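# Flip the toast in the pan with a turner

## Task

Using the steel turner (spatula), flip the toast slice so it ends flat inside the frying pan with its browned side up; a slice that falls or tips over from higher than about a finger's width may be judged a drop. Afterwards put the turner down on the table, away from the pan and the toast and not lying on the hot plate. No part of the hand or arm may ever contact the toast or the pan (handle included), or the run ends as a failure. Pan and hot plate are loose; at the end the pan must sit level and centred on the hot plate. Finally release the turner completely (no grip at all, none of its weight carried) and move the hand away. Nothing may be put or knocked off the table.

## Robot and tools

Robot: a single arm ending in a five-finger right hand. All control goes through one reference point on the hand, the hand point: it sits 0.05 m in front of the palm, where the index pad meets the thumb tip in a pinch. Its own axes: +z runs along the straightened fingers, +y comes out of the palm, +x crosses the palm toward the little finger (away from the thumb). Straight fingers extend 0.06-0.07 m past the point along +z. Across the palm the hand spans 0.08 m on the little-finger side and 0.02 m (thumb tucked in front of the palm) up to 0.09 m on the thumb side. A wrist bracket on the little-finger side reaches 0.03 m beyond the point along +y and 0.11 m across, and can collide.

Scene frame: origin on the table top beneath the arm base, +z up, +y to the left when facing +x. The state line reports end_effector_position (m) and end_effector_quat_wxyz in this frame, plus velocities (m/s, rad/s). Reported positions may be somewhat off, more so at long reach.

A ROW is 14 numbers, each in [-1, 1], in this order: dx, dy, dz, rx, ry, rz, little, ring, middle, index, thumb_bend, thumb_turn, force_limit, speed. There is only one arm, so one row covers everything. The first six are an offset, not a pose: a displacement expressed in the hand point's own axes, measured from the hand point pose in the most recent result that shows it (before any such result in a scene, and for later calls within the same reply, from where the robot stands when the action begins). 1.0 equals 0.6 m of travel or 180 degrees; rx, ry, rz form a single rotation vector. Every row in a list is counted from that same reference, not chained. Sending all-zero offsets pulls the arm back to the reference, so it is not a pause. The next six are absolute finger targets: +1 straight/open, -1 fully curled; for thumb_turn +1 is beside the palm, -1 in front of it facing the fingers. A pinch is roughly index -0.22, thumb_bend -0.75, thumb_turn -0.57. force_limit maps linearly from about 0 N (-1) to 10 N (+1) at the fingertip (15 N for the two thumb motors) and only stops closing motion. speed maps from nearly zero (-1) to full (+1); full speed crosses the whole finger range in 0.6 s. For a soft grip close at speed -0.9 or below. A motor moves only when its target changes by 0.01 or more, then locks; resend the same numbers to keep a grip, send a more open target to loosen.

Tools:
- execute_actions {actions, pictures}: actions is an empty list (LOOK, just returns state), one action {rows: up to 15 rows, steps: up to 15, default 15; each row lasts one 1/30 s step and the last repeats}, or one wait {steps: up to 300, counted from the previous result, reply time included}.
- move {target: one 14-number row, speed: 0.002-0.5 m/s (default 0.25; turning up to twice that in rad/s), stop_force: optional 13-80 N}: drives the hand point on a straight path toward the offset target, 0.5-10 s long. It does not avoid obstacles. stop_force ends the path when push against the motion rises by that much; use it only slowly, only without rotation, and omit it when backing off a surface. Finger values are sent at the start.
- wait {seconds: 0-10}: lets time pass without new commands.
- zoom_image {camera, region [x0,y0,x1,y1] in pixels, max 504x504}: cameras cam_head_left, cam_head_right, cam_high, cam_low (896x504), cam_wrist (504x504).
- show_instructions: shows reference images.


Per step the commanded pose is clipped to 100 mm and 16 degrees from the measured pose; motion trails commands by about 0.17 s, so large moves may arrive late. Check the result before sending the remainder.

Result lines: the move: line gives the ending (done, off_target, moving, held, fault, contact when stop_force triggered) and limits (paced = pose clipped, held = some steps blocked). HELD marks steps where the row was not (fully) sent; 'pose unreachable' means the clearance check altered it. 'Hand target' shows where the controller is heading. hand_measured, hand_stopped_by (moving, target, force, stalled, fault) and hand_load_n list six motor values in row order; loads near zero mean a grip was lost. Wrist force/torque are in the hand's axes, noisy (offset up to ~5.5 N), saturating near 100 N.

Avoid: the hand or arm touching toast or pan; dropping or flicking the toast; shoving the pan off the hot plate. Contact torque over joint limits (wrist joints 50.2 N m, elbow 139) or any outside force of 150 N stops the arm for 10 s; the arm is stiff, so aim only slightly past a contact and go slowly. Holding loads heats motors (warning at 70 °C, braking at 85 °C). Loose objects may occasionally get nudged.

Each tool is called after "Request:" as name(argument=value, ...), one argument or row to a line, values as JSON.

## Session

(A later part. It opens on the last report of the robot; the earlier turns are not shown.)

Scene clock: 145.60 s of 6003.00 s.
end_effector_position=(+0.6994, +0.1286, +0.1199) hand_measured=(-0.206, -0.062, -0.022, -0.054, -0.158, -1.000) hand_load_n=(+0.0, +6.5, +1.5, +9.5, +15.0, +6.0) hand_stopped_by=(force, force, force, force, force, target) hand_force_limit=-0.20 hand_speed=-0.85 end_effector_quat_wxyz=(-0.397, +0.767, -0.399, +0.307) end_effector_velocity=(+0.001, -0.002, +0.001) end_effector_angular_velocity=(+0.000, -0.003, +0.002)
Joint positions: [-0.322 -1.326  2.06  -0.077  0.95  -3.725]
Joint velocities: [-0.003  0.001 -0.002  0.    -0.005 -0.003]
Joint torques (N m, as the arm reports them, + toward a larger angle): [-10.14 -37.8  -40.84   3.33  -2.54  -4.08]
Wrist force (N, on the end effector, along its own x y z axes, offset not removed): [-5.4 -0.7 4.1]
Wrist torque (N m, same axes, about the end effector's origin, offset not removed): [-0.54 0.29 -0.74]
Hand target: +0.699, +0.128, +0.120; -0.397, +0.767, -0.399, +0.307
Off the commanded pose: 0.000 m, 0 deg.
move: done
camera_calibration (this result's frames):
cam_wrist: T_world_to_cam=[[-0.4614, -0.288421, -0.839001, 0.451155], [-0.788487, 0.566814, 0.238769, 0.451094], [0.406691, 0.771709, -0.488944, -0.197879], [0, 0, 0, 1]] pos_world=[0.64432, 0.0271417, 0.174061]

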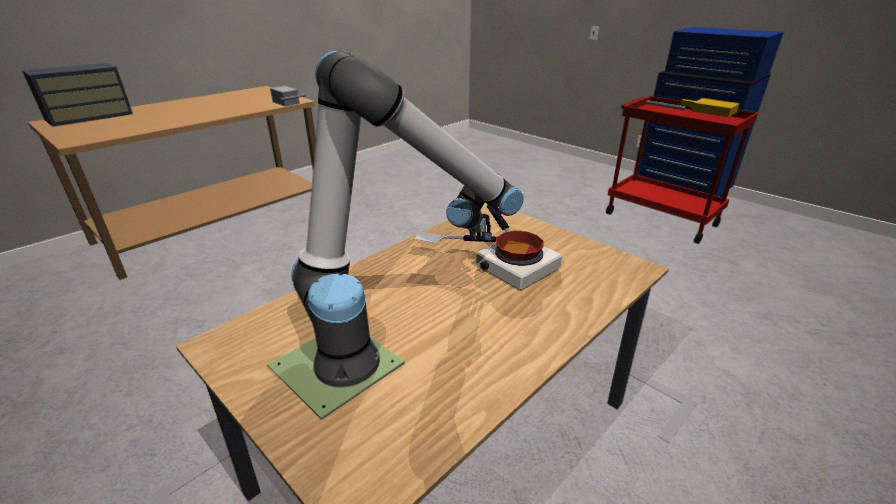

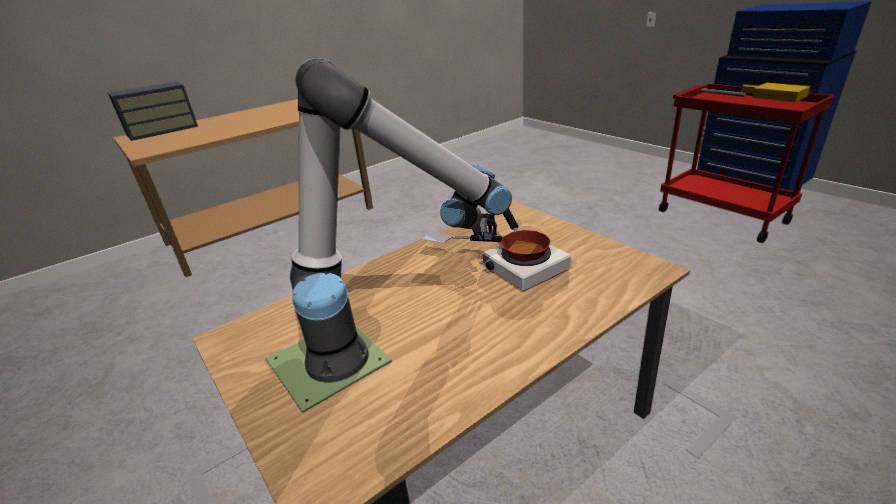

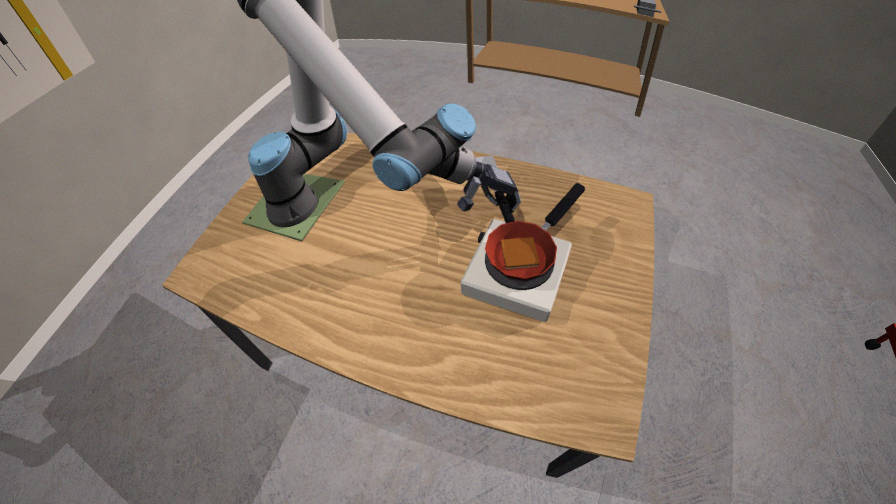

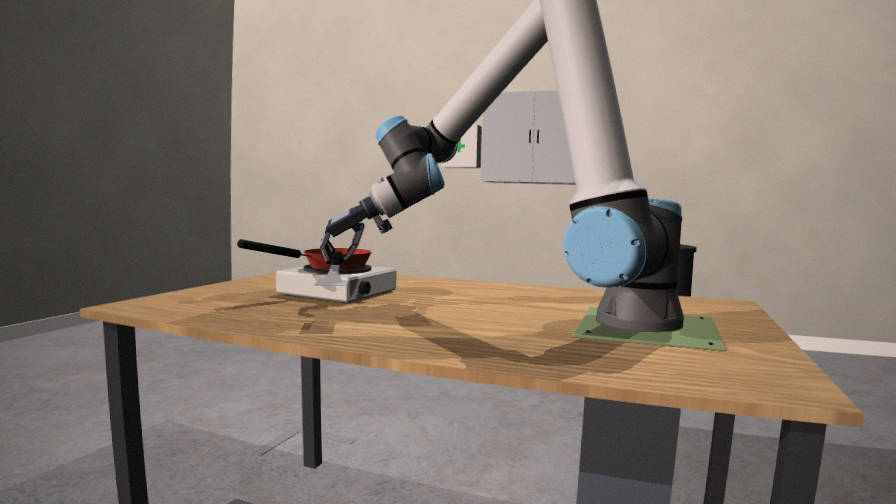

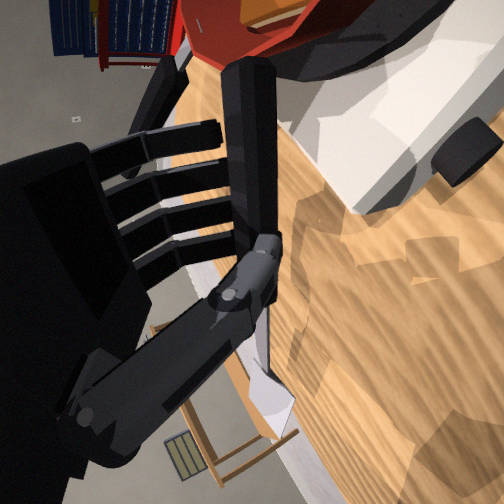

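Request:
move(
  target=[-0.05,0.16,-0.293,0,0,0,-0.55,-0.45,-0.4,-0.4,-0.3,-1,-0.2,-0.85],
  speed=0.1,
)

Request:
move(
  target=[-0.02,0.108,0.062,0,-0.006,0.01,-0.55,-0.45,-0.4,-0.4,-0.3,-1,-0.2,-0.85],
  speed=0.06,
)

Request:
move(
  target=[-0.004,0.028,0.016,0,0,0,-0.55,-0.45,-0.4,-0.4,-0.3,-1,-0.2,-0.85],
  speed=0.01,
  stop_force=13,
)

Scene clock: 152.20 s of 6003.00 s.
end_effector_position=(+0.5110, +0.0552, +0.1205) hand_measured=(-0.206, -0.062, -0.022, -0.054, -0.158, -1.000) hand_load_n=(+0.0, +7.0, +1.5, +9.5, +15.0, +5.5) hand_stopped_by=(force, force, force, force, force, target) hand_force_limit=-0.20 hand_speed=-0.85 end_effector_quat_wxyz=(-0.398, +0.767, -0.399, +0.307) end_effector_velocity=(-0.002, -0.001, +0.000) end_effector_angular_velocity=(+0.000, +0.000, +0.002)
Joint positions: [-0.708 -1.559  2.391  0.089  0.674 -4.102]
Joint velocities: [-0.008 -0.001  0.003  0.007 -0.006 -0.012]
Joint torques (N m, as the arm reports them, + toward a larger angle): [-12.28 -43.98 -12.21   5.45  -3.91  -3.33]
Wrist force (N, on the end effector, along its own x y z axes, offset not removed): [-2.3 0.1 2.4]
Wrist torque (N m, same axes, about the end effector's origin, offset not removed): [-0.27 0.21 -0.52]
Hand target: +0.511, +0.055, +0.120; -0.398, +0.767, -0.399, +0.306
Off the commanded pose: 0.000 m, 0 deg.
After step 90, 1.03 s passed at rest.
move: done
camera_calibration (this result's frames):
cam_wrist: T_world_to_cam=[[-0.461299, -0.287898, -0.839237, 0.343531], [-0.788481, 0.566732, 0.238984, 0.344063], [0.406819, 0.771965, -0.488434, -0.064508], [0, 0, 0, 1]] pos_world=[0.456001, -0.046292, 0.17457]

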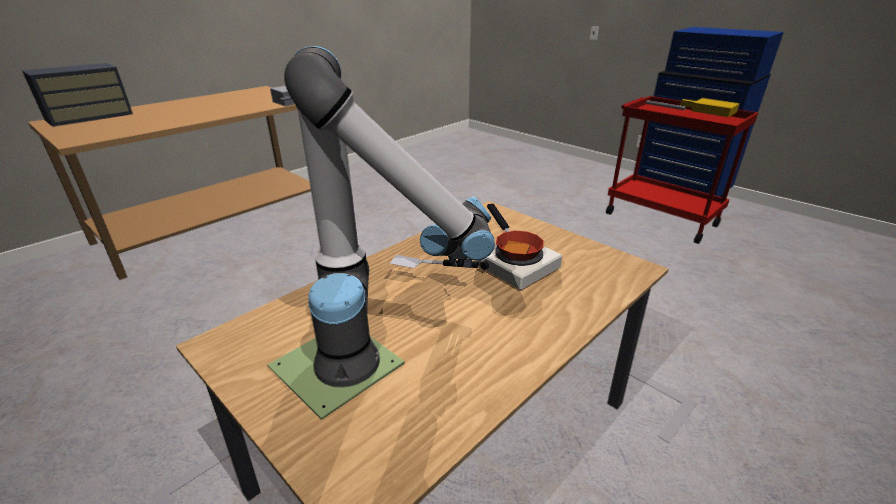

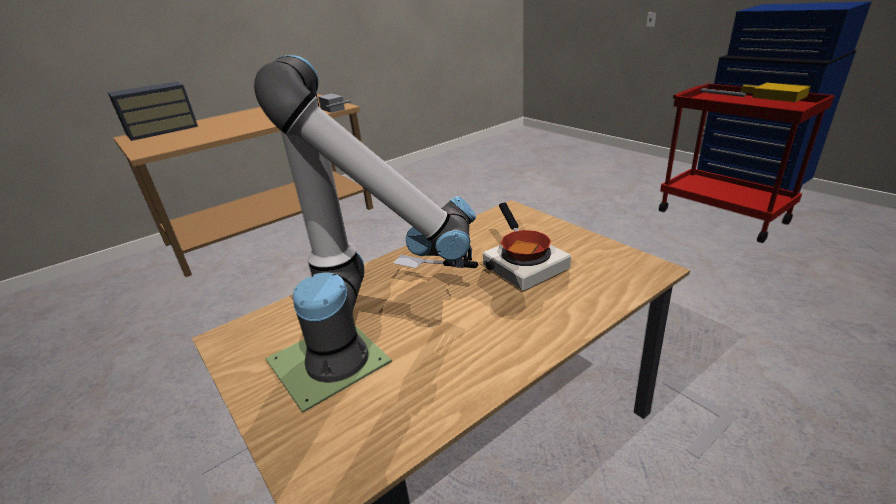

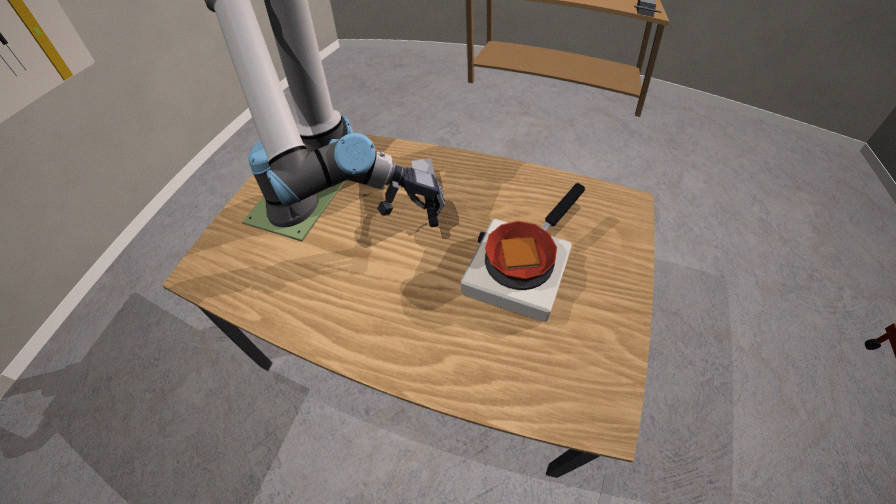

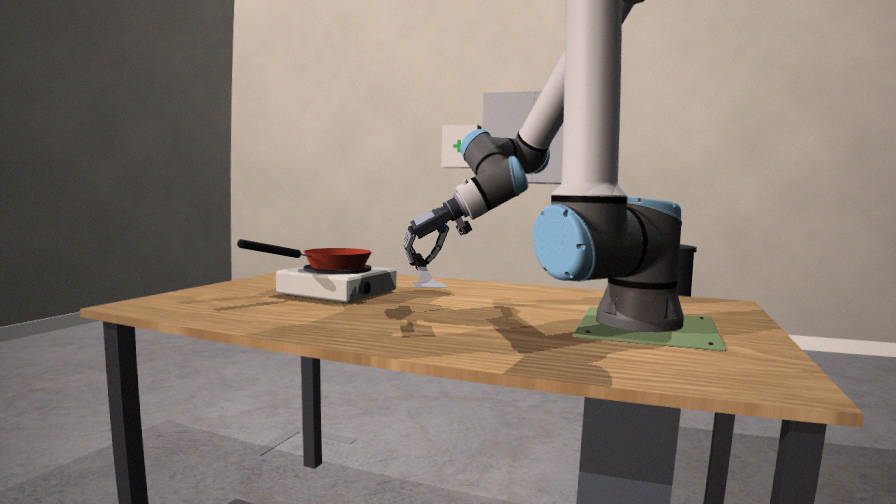

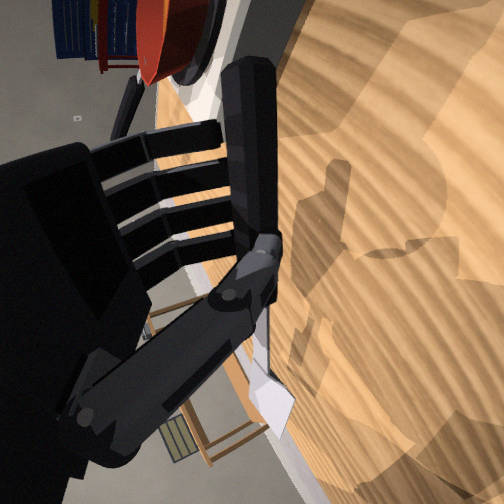

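Scene clock: 153.90 s of 6003.00 s.
end_effector_position=(+0.5106, +0.0554, +0.0452) hand_measured=(-0.206, -0.062, -0.022, -0.054, -0.158, -1.000) hand_load_n=(+0.0, +6.5, +1.5, +9.5, +15.0, +5.5) hand_stopped_by=(force, force, force, force, force, target) hand_force_limit=-0.20 hand_speed=-0.85 end_effector_quat_wxyz=(-0.406, +0.764, -0.407, +0.293) end_effector_velocity=(+0.000, -0.001, -0.003) end_effector_angular_velocity=(-0.001, +0.001, -0.002)
Joint positions: [-0.716 -1.395  2.432 -0.083  0.658 -4.1  ]
Joint velocities: [-0.     0.007  0.001 -0.008  0.002  0.001]
Joint torques (N m, as the arm reports them, + toward a larger angle): [ 11.4  -10.23  -5.76  -0.07  -3.89   3.4 ]
Wrist force (N, on the end effector, along its own x y z axes, offset not removed): [1.0 1.6 3.8]
Wrist torque (N m, same axes, about the end effector's origin, offset not removed): [-0.25 -0.34 -0.30]
Hand target: +0.511, +0.055, +0.045; -0.406, +0.764, -0.407, +0.293
Off the commanded pose: 0.000 m, 0 deg.
move: done
camera_calibration (this result's frames):
cam_wrist: T_world_to_cam=[[-0.476579, -0.261581, -0.839314, 0.286527], [-0.784023, 0.558372, 0.271161, 0.358321], [0.397719, 0.787271, -0.471194, -0.0981399], [0, 0, 0, 1]] pos_world=[0.456517, -0.0478635, 0.0970804]

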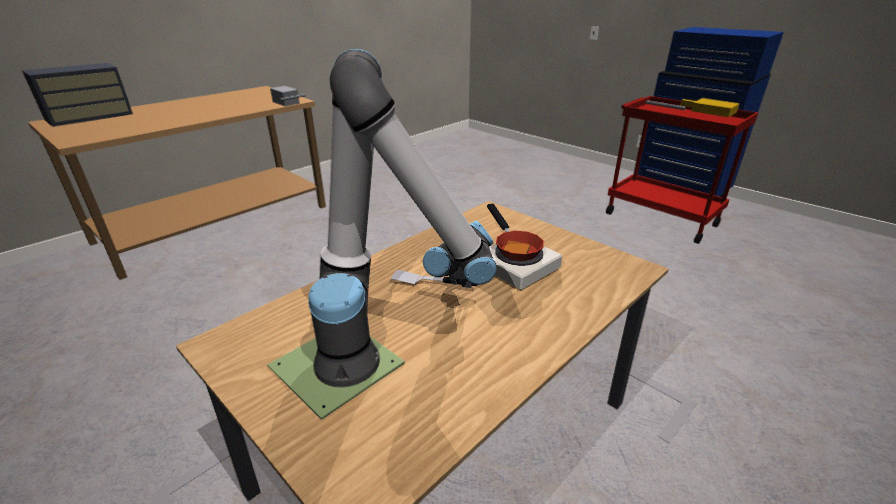

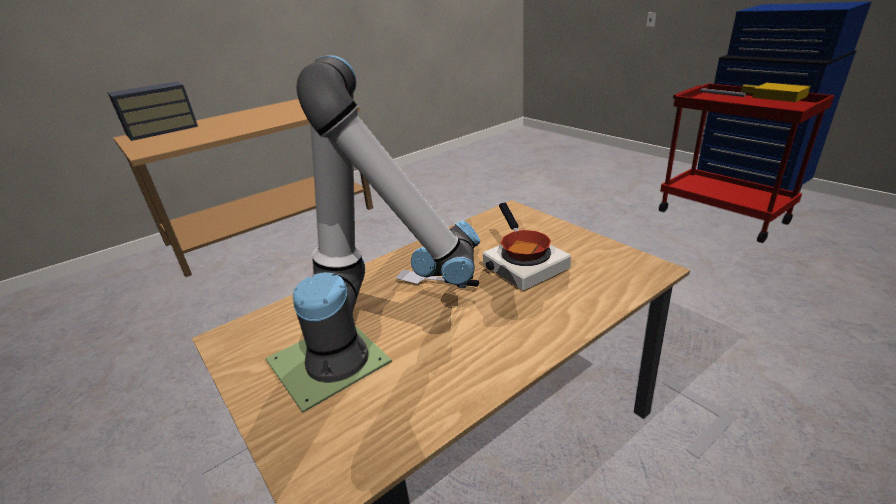

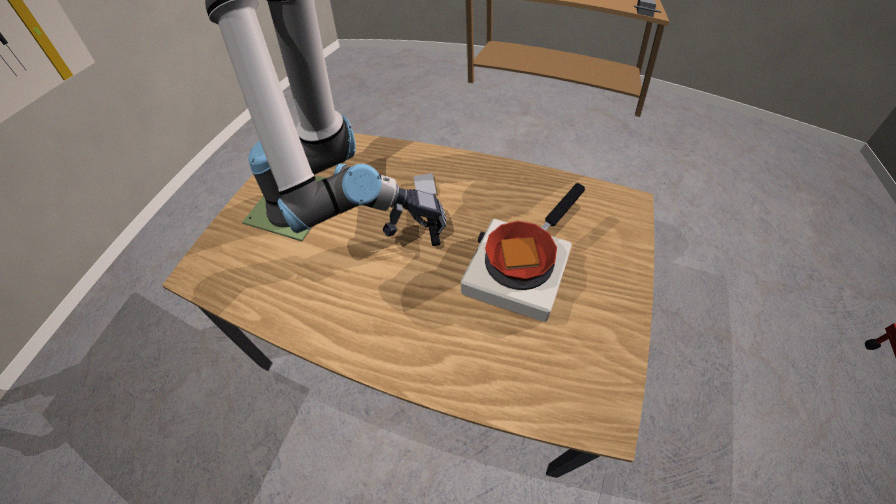

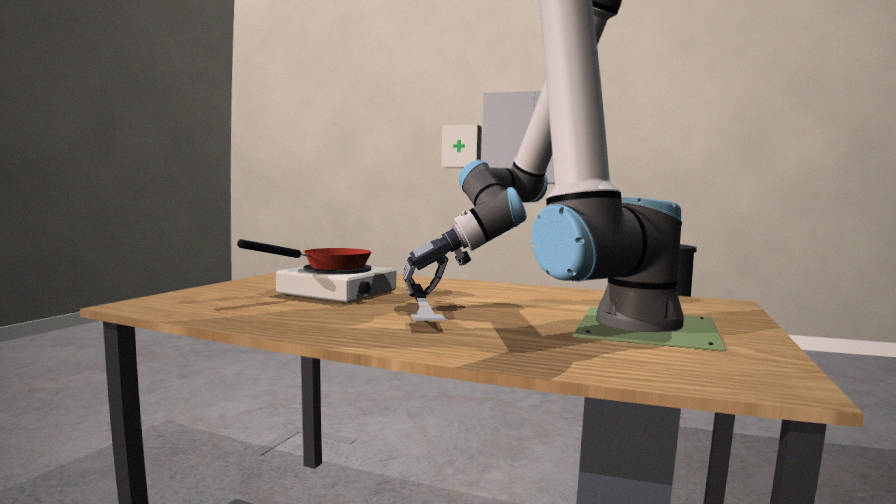

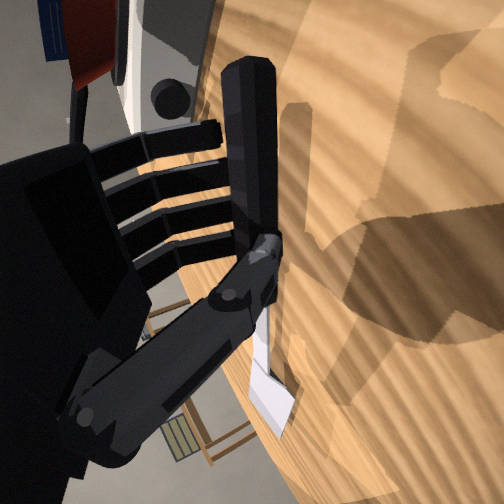

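Scene clock: 156.07 s of 6003.00 s.
end_effector_position=(+0.5104, +0.0554, +0.0260) hand_measured=(-0.206, -0.062, -0.022, -0.054, -0.158, -1.000) hand_load_n=(+0.0, +7.5, +2.0, +8.5, +15.0, +4.5) hand_stopped_by=(force, force, force, force, force, target) hand_force_limit=-0.20 hand_speed=-0.85 end_effector_quat_wxyz=(-0.406, +0.764, -0.407, +0.293) end_effector_velocity=(+0.001, -0.001, -0.003) end_effector_angular_velocity=(-0.002, -0.002, -0.000)
Joint positions: [-0.716 -1.354  2.441 -0.134  0.658 -4.1  ]
Joint velocities: [ 0.     0.006  0.001 -0.01   0.001 -0.   ]
Joint torques (N m, as the arm reports them, + toward a larger angle): [ 13.76 -17.82  -4.24  -0.94   1.22  -0.5 ]
Wrist force (N, on the end effector, along its own x y z axes, offset not removed): [-2.5 -1.3 1.9]
Wrist torque (N m, same axes, about the end effector's origin, offset not removed): [0.04 0.34 -0.07]
Hand target: +0.510, +0.055, +0.026; -0.406, +0.764, -0.407, +0.293
Off the commanded pose: 0.000 m, 0 deg.
move: done
camera_calibration (this result's frames):
cam_wrist: T_world_to_cam=[[-0.476525, -0.261625, -0.839331, 0.270347], [-0.784075, 0.558318, 0.271123, 0.363396], [0.397681, 0.787295, -0.471186, -0.10713], [0, 0, 0, 1]] pos_world=[0.45636, -0.0478174, 0.0779077]

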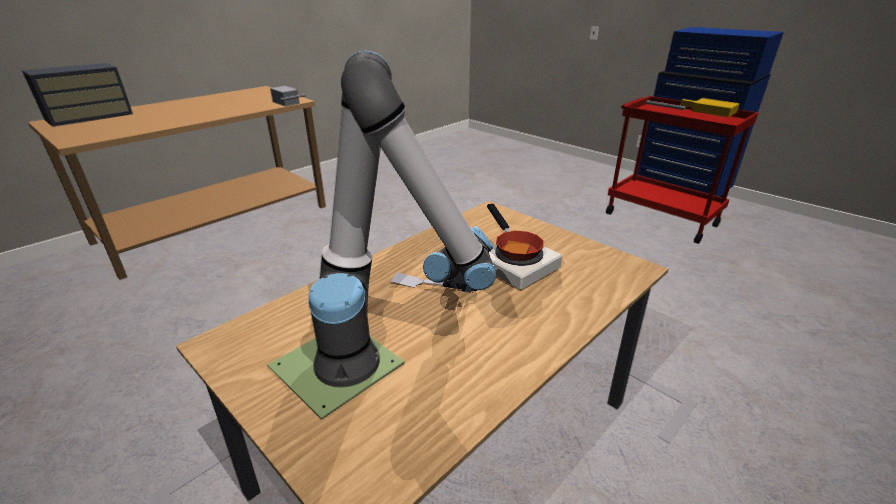

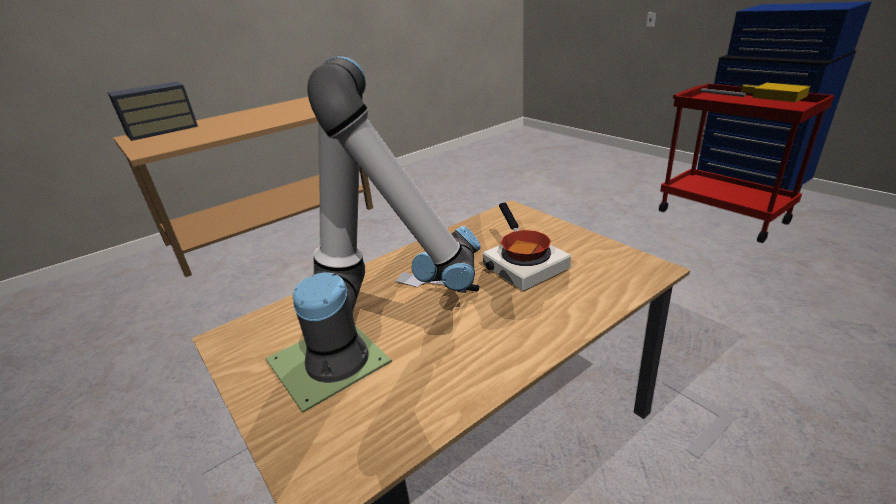

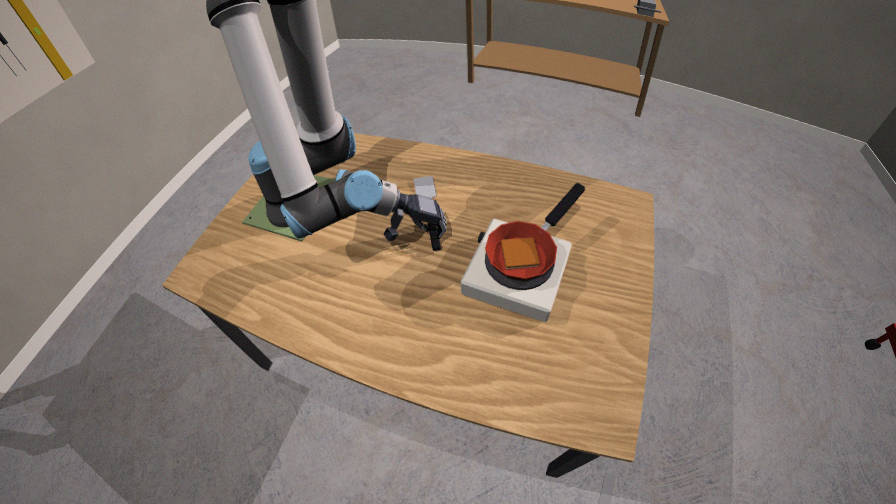

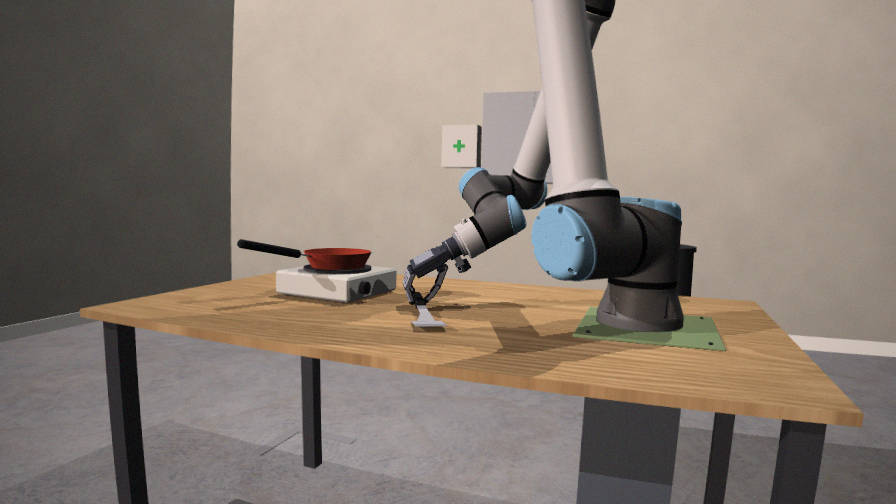

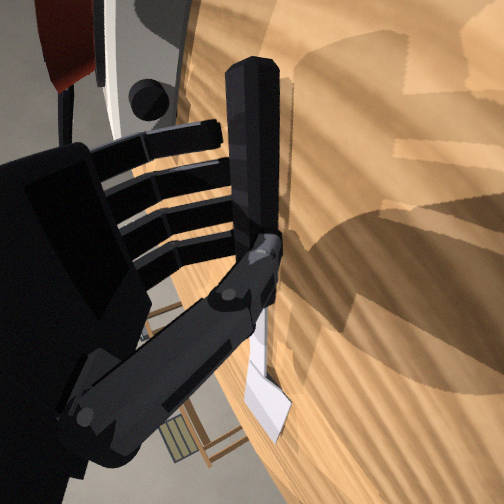

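Request:
execute_actions(
  actions=[
    {"rows":[[0,0.006,0.003,0,-0.004,0.007,-0.55,-0.45,-0.4,-0.4,-0.3,-1,-0.2,-0.85]]},
  ],
  pictures=false,
)

Request:
execute_actions(
  actions=[
    {"rows":[[0,0,0,0,0,0,0.2,0.2,0.2,0.2,0.2,-1,0,-0.3]]},
  ],
  pictures=false,
)

Request:
move(
  target=[0,-0.2,-0.14,0,0,0,0.2,0.2,0.2,0.2,0.2,-1,0,-0.3],
  speed=0.12,
)

Request:
zoom_image(
  camera="cam_high",
  region=[460,200,580,310],
)

Scene clock: 162.10 s of 6003.00 s.
end_effector_position=(+0.5104, +0.0549, +0.0221) hand_measured=(-0.206, -0.062, -0.022, -0.054, -0.158, -1.000) hand_load_n=(+0.0, +7.0, +2.0, +8.5, +15.5, +4.5) hand_stopped_by=(force, force, force, force, force, target) hand_force_limit=-0.20 hand_speed=-0.85 end_effector_quat_wxyz=(-0.412, +0.761, -0.413, +0.284) end_effector_velocity=(+0.000, -0.000, -0.001) end_effector_angular_velocity=(+0.004, +0.002, -0.000)
Joint positions: [-0.722 -1.333  2.435 -0.124  0.648 -4.101]
Joint velocities: [-0.002  0.005 -0.001  0.001 -0.002 -0.001]
Joint torques (N m, as the arm reports them, + toward a larger angle): [ -6.4  -19.39 -27.87   5.12  -3.53  -4.5 ]
Wrist force (N, on the end effector, along its own x y z axes, offset not removed): [0.9 -1.7 2.3]
Wrist torque (N m, same axes, about the end effector's origin, offset not removed): [-0.21 -0.38 0.04]
Hand target: +0.510, +0.055, +0.022; -0.412, +0.761, -0.413, +0.284
Off the commanded pose: 0.000 m, 0 deg.
Steps of this call (steps 1 to 90: nothing new was sent; then 2.53 s passed at rest; steps 91 to 105: all 15 steps of this action). Readings (end_effector_position | what the end effector reports):
91: (+0.5104, +0.0554, +0.0257) | hand_measured=(-0.206, -0.062, -0.022, -0.054, -0.158, -1.000) hand_load_n=(+0.0, +7.0, +2.0, +8.5, +15.0, +4.5) hand_stopped_by=(force, force, force, force, force, target) hand_force_limit=-0.20 hand_speed=-0.85
92: (+0.5103, +0.0554, +0.0252) | hand_measured=(-0.206, -0.062, -0.022, -0.054, -0.158, -1.000) hand_load_n=(+0.0, +7.0, +2.0, +8.5, +15.0, +4.5) hand_stopped_by=(force, force, force, force, force, target) hand_force_limit=-0.20 hand_speed=-0.85
94: (+0.5102, +0.0553, +0.0239) | hand_measured=(-0.206, -0.062, -0.022, -0.054, -0.158, -1.000) hand_load_n=(+0.0, +7.0, +2.0, +8.5, +15.5, +4.5) hand_stopped_by=(force, force, force, force, force, target) hand_force_limit=-0.20 hand_speed=-0.85
98: (+0.5103, +0.0551, +0.0226) | hand_measured=(-0.206, -0.062, -0.022, -0.054, -0.158, -1.000) hand_load_n=(+0.0, +7.0, +2.0, +8.5, +15.5, +4.5) hand_stopped_by=(force, force, force, force, force, target) hand_force_limit=-0.20 hand_speed=-0.85
105: the state above

Scene clock: 162.60 s of 6003.00 s.
end_effector_position=(+0.5104, +0.0549, +0.0221) hand_measured=(+0.200, +0.200, +0.200, +0.200, +0.126, -1.000) hand_load_n=(+0.0, +0.0, +0.0, +0.0, +0.0, +0.0) hand_stopped_by=(moving, target, target, target, moving, target) hand_force_limit=0.00 hand_speed=-0.30 end_effector_quat_wxyz=(-0.412, +0.761, -0.413, +0.284) end_effector_velocity=(-0.000, +0.001, +0.000) end_effector_angular_velocity=(+0.001, +0.001, +0.001)
Joint positions: [-0.722 -1.333  2.435 -0.124  0.648 -4.101]
Joint velocities: [ 0.    -0.     0.     0.002 -0.    -0.   ]
Joint torques (N m, as the arm reports them, + toward a larger angle): [  1.62 -45.22 -19.72   0.78  -1.02  -1.69]
Wrist force (N, on the end effector, along its own x y z axes, offset not removed): [-1.0 2.0 3.8]
Wrist torque (N m, same axes, about the end effector's origin, offset not removed): [0.05 0.05 -0.22]
Hand target: +0.510, +0.055, +0.022; -0.412, +0.761, -0.413, +0.284
Off the commanded pose: 0.000 m, 0 deg.
Steps of this call (steps 1 to 15: all 15 steps of this action). Readings (end_effector_position | what the end effector reports):
1: (+0.5104, +0.0549, +0.0221) | hand_measured=(-0.206, -0.062, -0.022, -0.054, -0.158, -1.000) hand_load_n=(+0.0, +7.0, +2.0, +8.5, +15.5, +4.5) hand_stopped_by=(moving, moving, moving, moving, moving, target) hand_force_limit=0.00 hand_speed=-0.30
2: (+0.5104, +0.0549, +0.0221) | hand_measured=(-0.206, -0.062, -0.022, -0.054, -0.158, -1.000) hand_load_n=(+0.0, +7.0, +2.0, +8.5, +15.5, +4.5) hand_stopped_by=(moving, moving, moving, moving, moving, target) hand_force_limit=0.00 hand_speed=-0.30
4: (+0.5104, +0.0549, +0.0221) | hand_measured=(-0.172, -0.028, +0.014, -0.020, -0.142, -1.000) hand_load_n=(+0.0, +1.5, +0.0, +1.0, +3.0, +1.0) hand_stopped_by=(moving, moving, moving, moving, moving, target) hand_force_limit=0.00 hand_speed=-0.30
8: (+0.5104, +0.0549, +0.0221) | hand_measured=(-0.016, +0.128, +0.170, +0.136, -0.046, -1.000) hand_load_n=(+0.0, +0.0, +0.0, +0.0, +0.0, +0.0) hand_stopped_by=(moving, moving, moving, moving, moving, target) hand_force_limit=0.00 hand_speed=-0.30
15: the state above

Scene clock: 164.67 s of 6003.00 s.
end_effector_position=(+0.4929, +0.0604, +0.1670) hand_measured=(+0.200, +0.200, +0.200, +0.200, +0.200, -1.000) hand_load_n=(+0.0, +0.0, +0.0, +0.0, +0.0, +0.0) hand_stopped_by=(target, target, target, target, target, target) hand_force_limit=0.00 hand_speed=-0.30 end_effector_quat_wxyz=(-0.412, +0.761, -0.413, +0.284) end_effector_velocity=(-0.001, +0.000, +0.003) end_effector_angular_velocity=(+0.000, -0.000, +0.001)
Joint positions: [-0.749 -1.634  2.37   0.272  0.633 -4.139]
Joint velocities: [-0.002 -0.004 -0.001  0.009 -0.002 -0.004]
Joint torques (N m, as the arm reports them, + toward a larger angle): [ -9.95 -43.07 -39.62   5.61  -3.86  -3.9 ]
Wrist force (N, on the end effector, along its own x y z axes, offset not removed): [-0.6 0.6 0.9]
Wrist torque (N m, same axes, about the end effector's origin, offset not removed): [0.01 -0.08 -0.20]
Hand target: +0.493, +0.060, +0.167; -0.412, +0.761, -0.413, +0.284
Off the commanded pose: 0.000 m, 0 deg.
move: done
camera_calibration (this result's frames):
cam_wrist: T_world_to_cam=[[-0.486944, -0.243413, -0.83883, 0.385603], [-0.780498, 0.55235, 0.2928, 0.303708], [0.392056, 0.797283, -0.458947, -0.0375388], [0, 0, 0, 1]] pos_world=[0.439528, -0.0439633, 0.217301]

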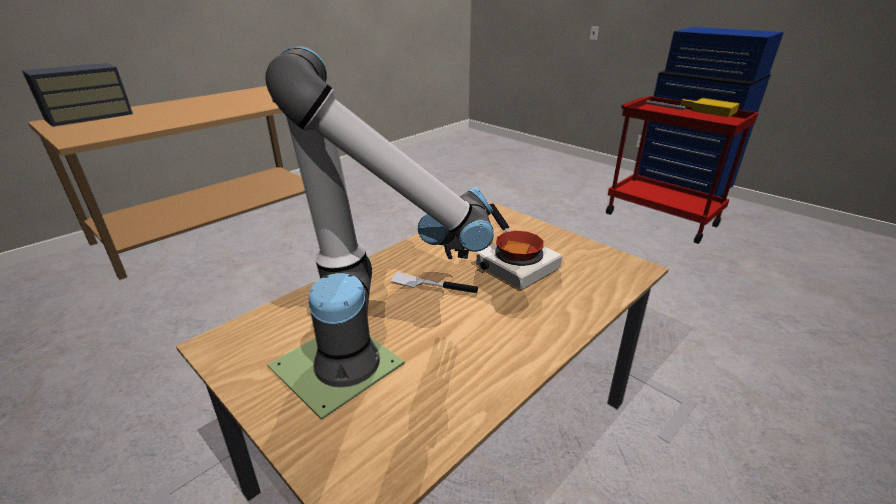

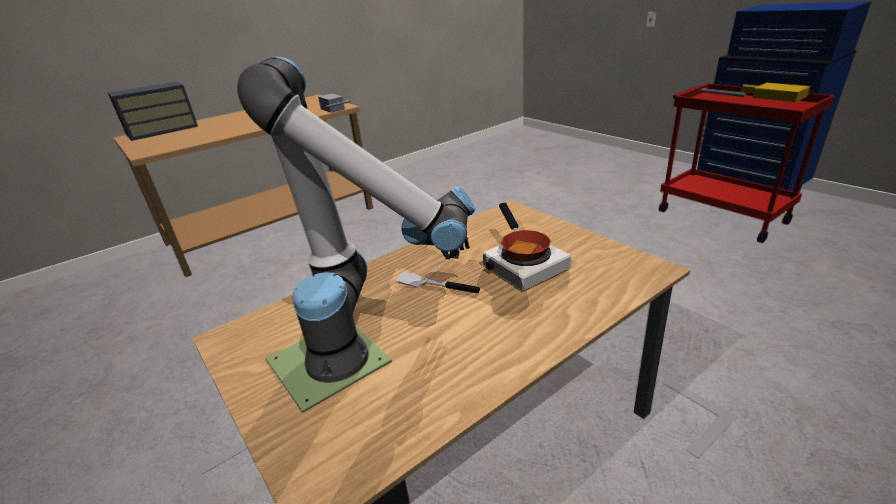

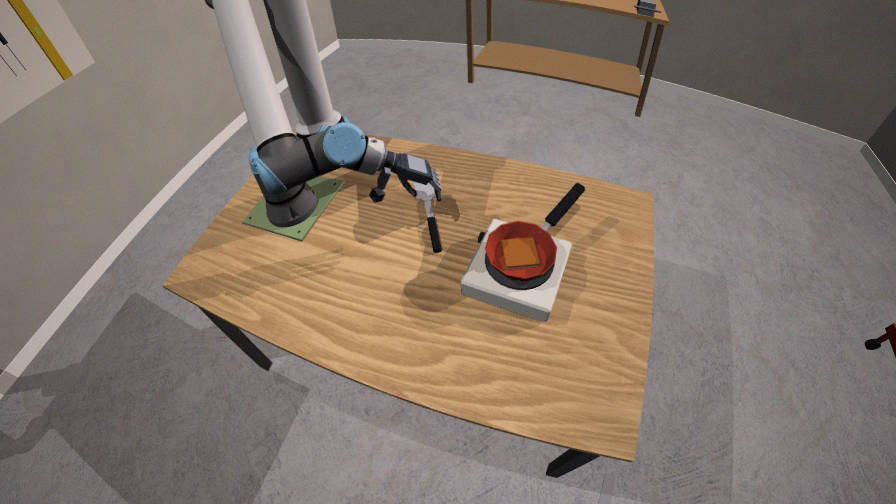

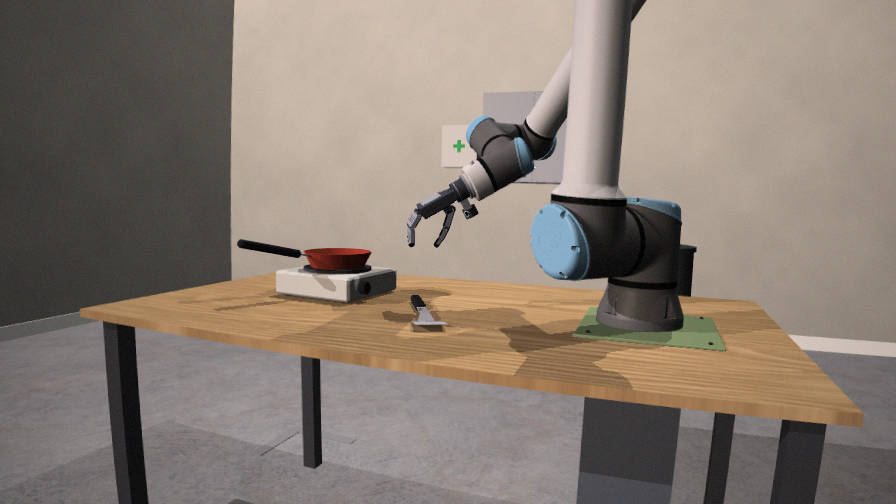

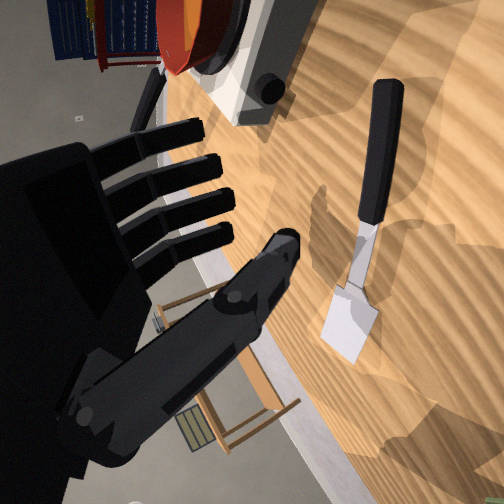

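Region (460, 200, 580, 310) of cam_high's 896x504 image, scaled by 4.200, with more detail than that image has; it fills the top 462 rows of this view, and the rest is white.

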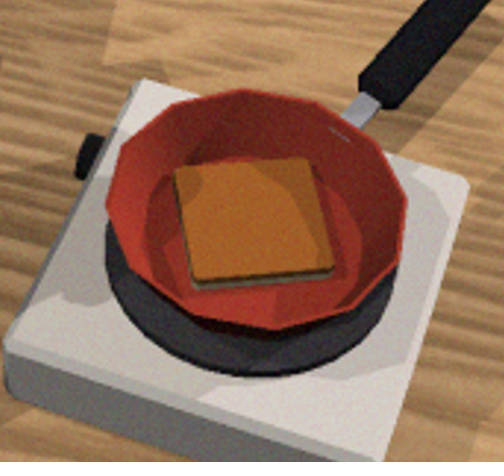

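Request:
finished_scene(
  scene=2,
)

The scene is finished: the task was done.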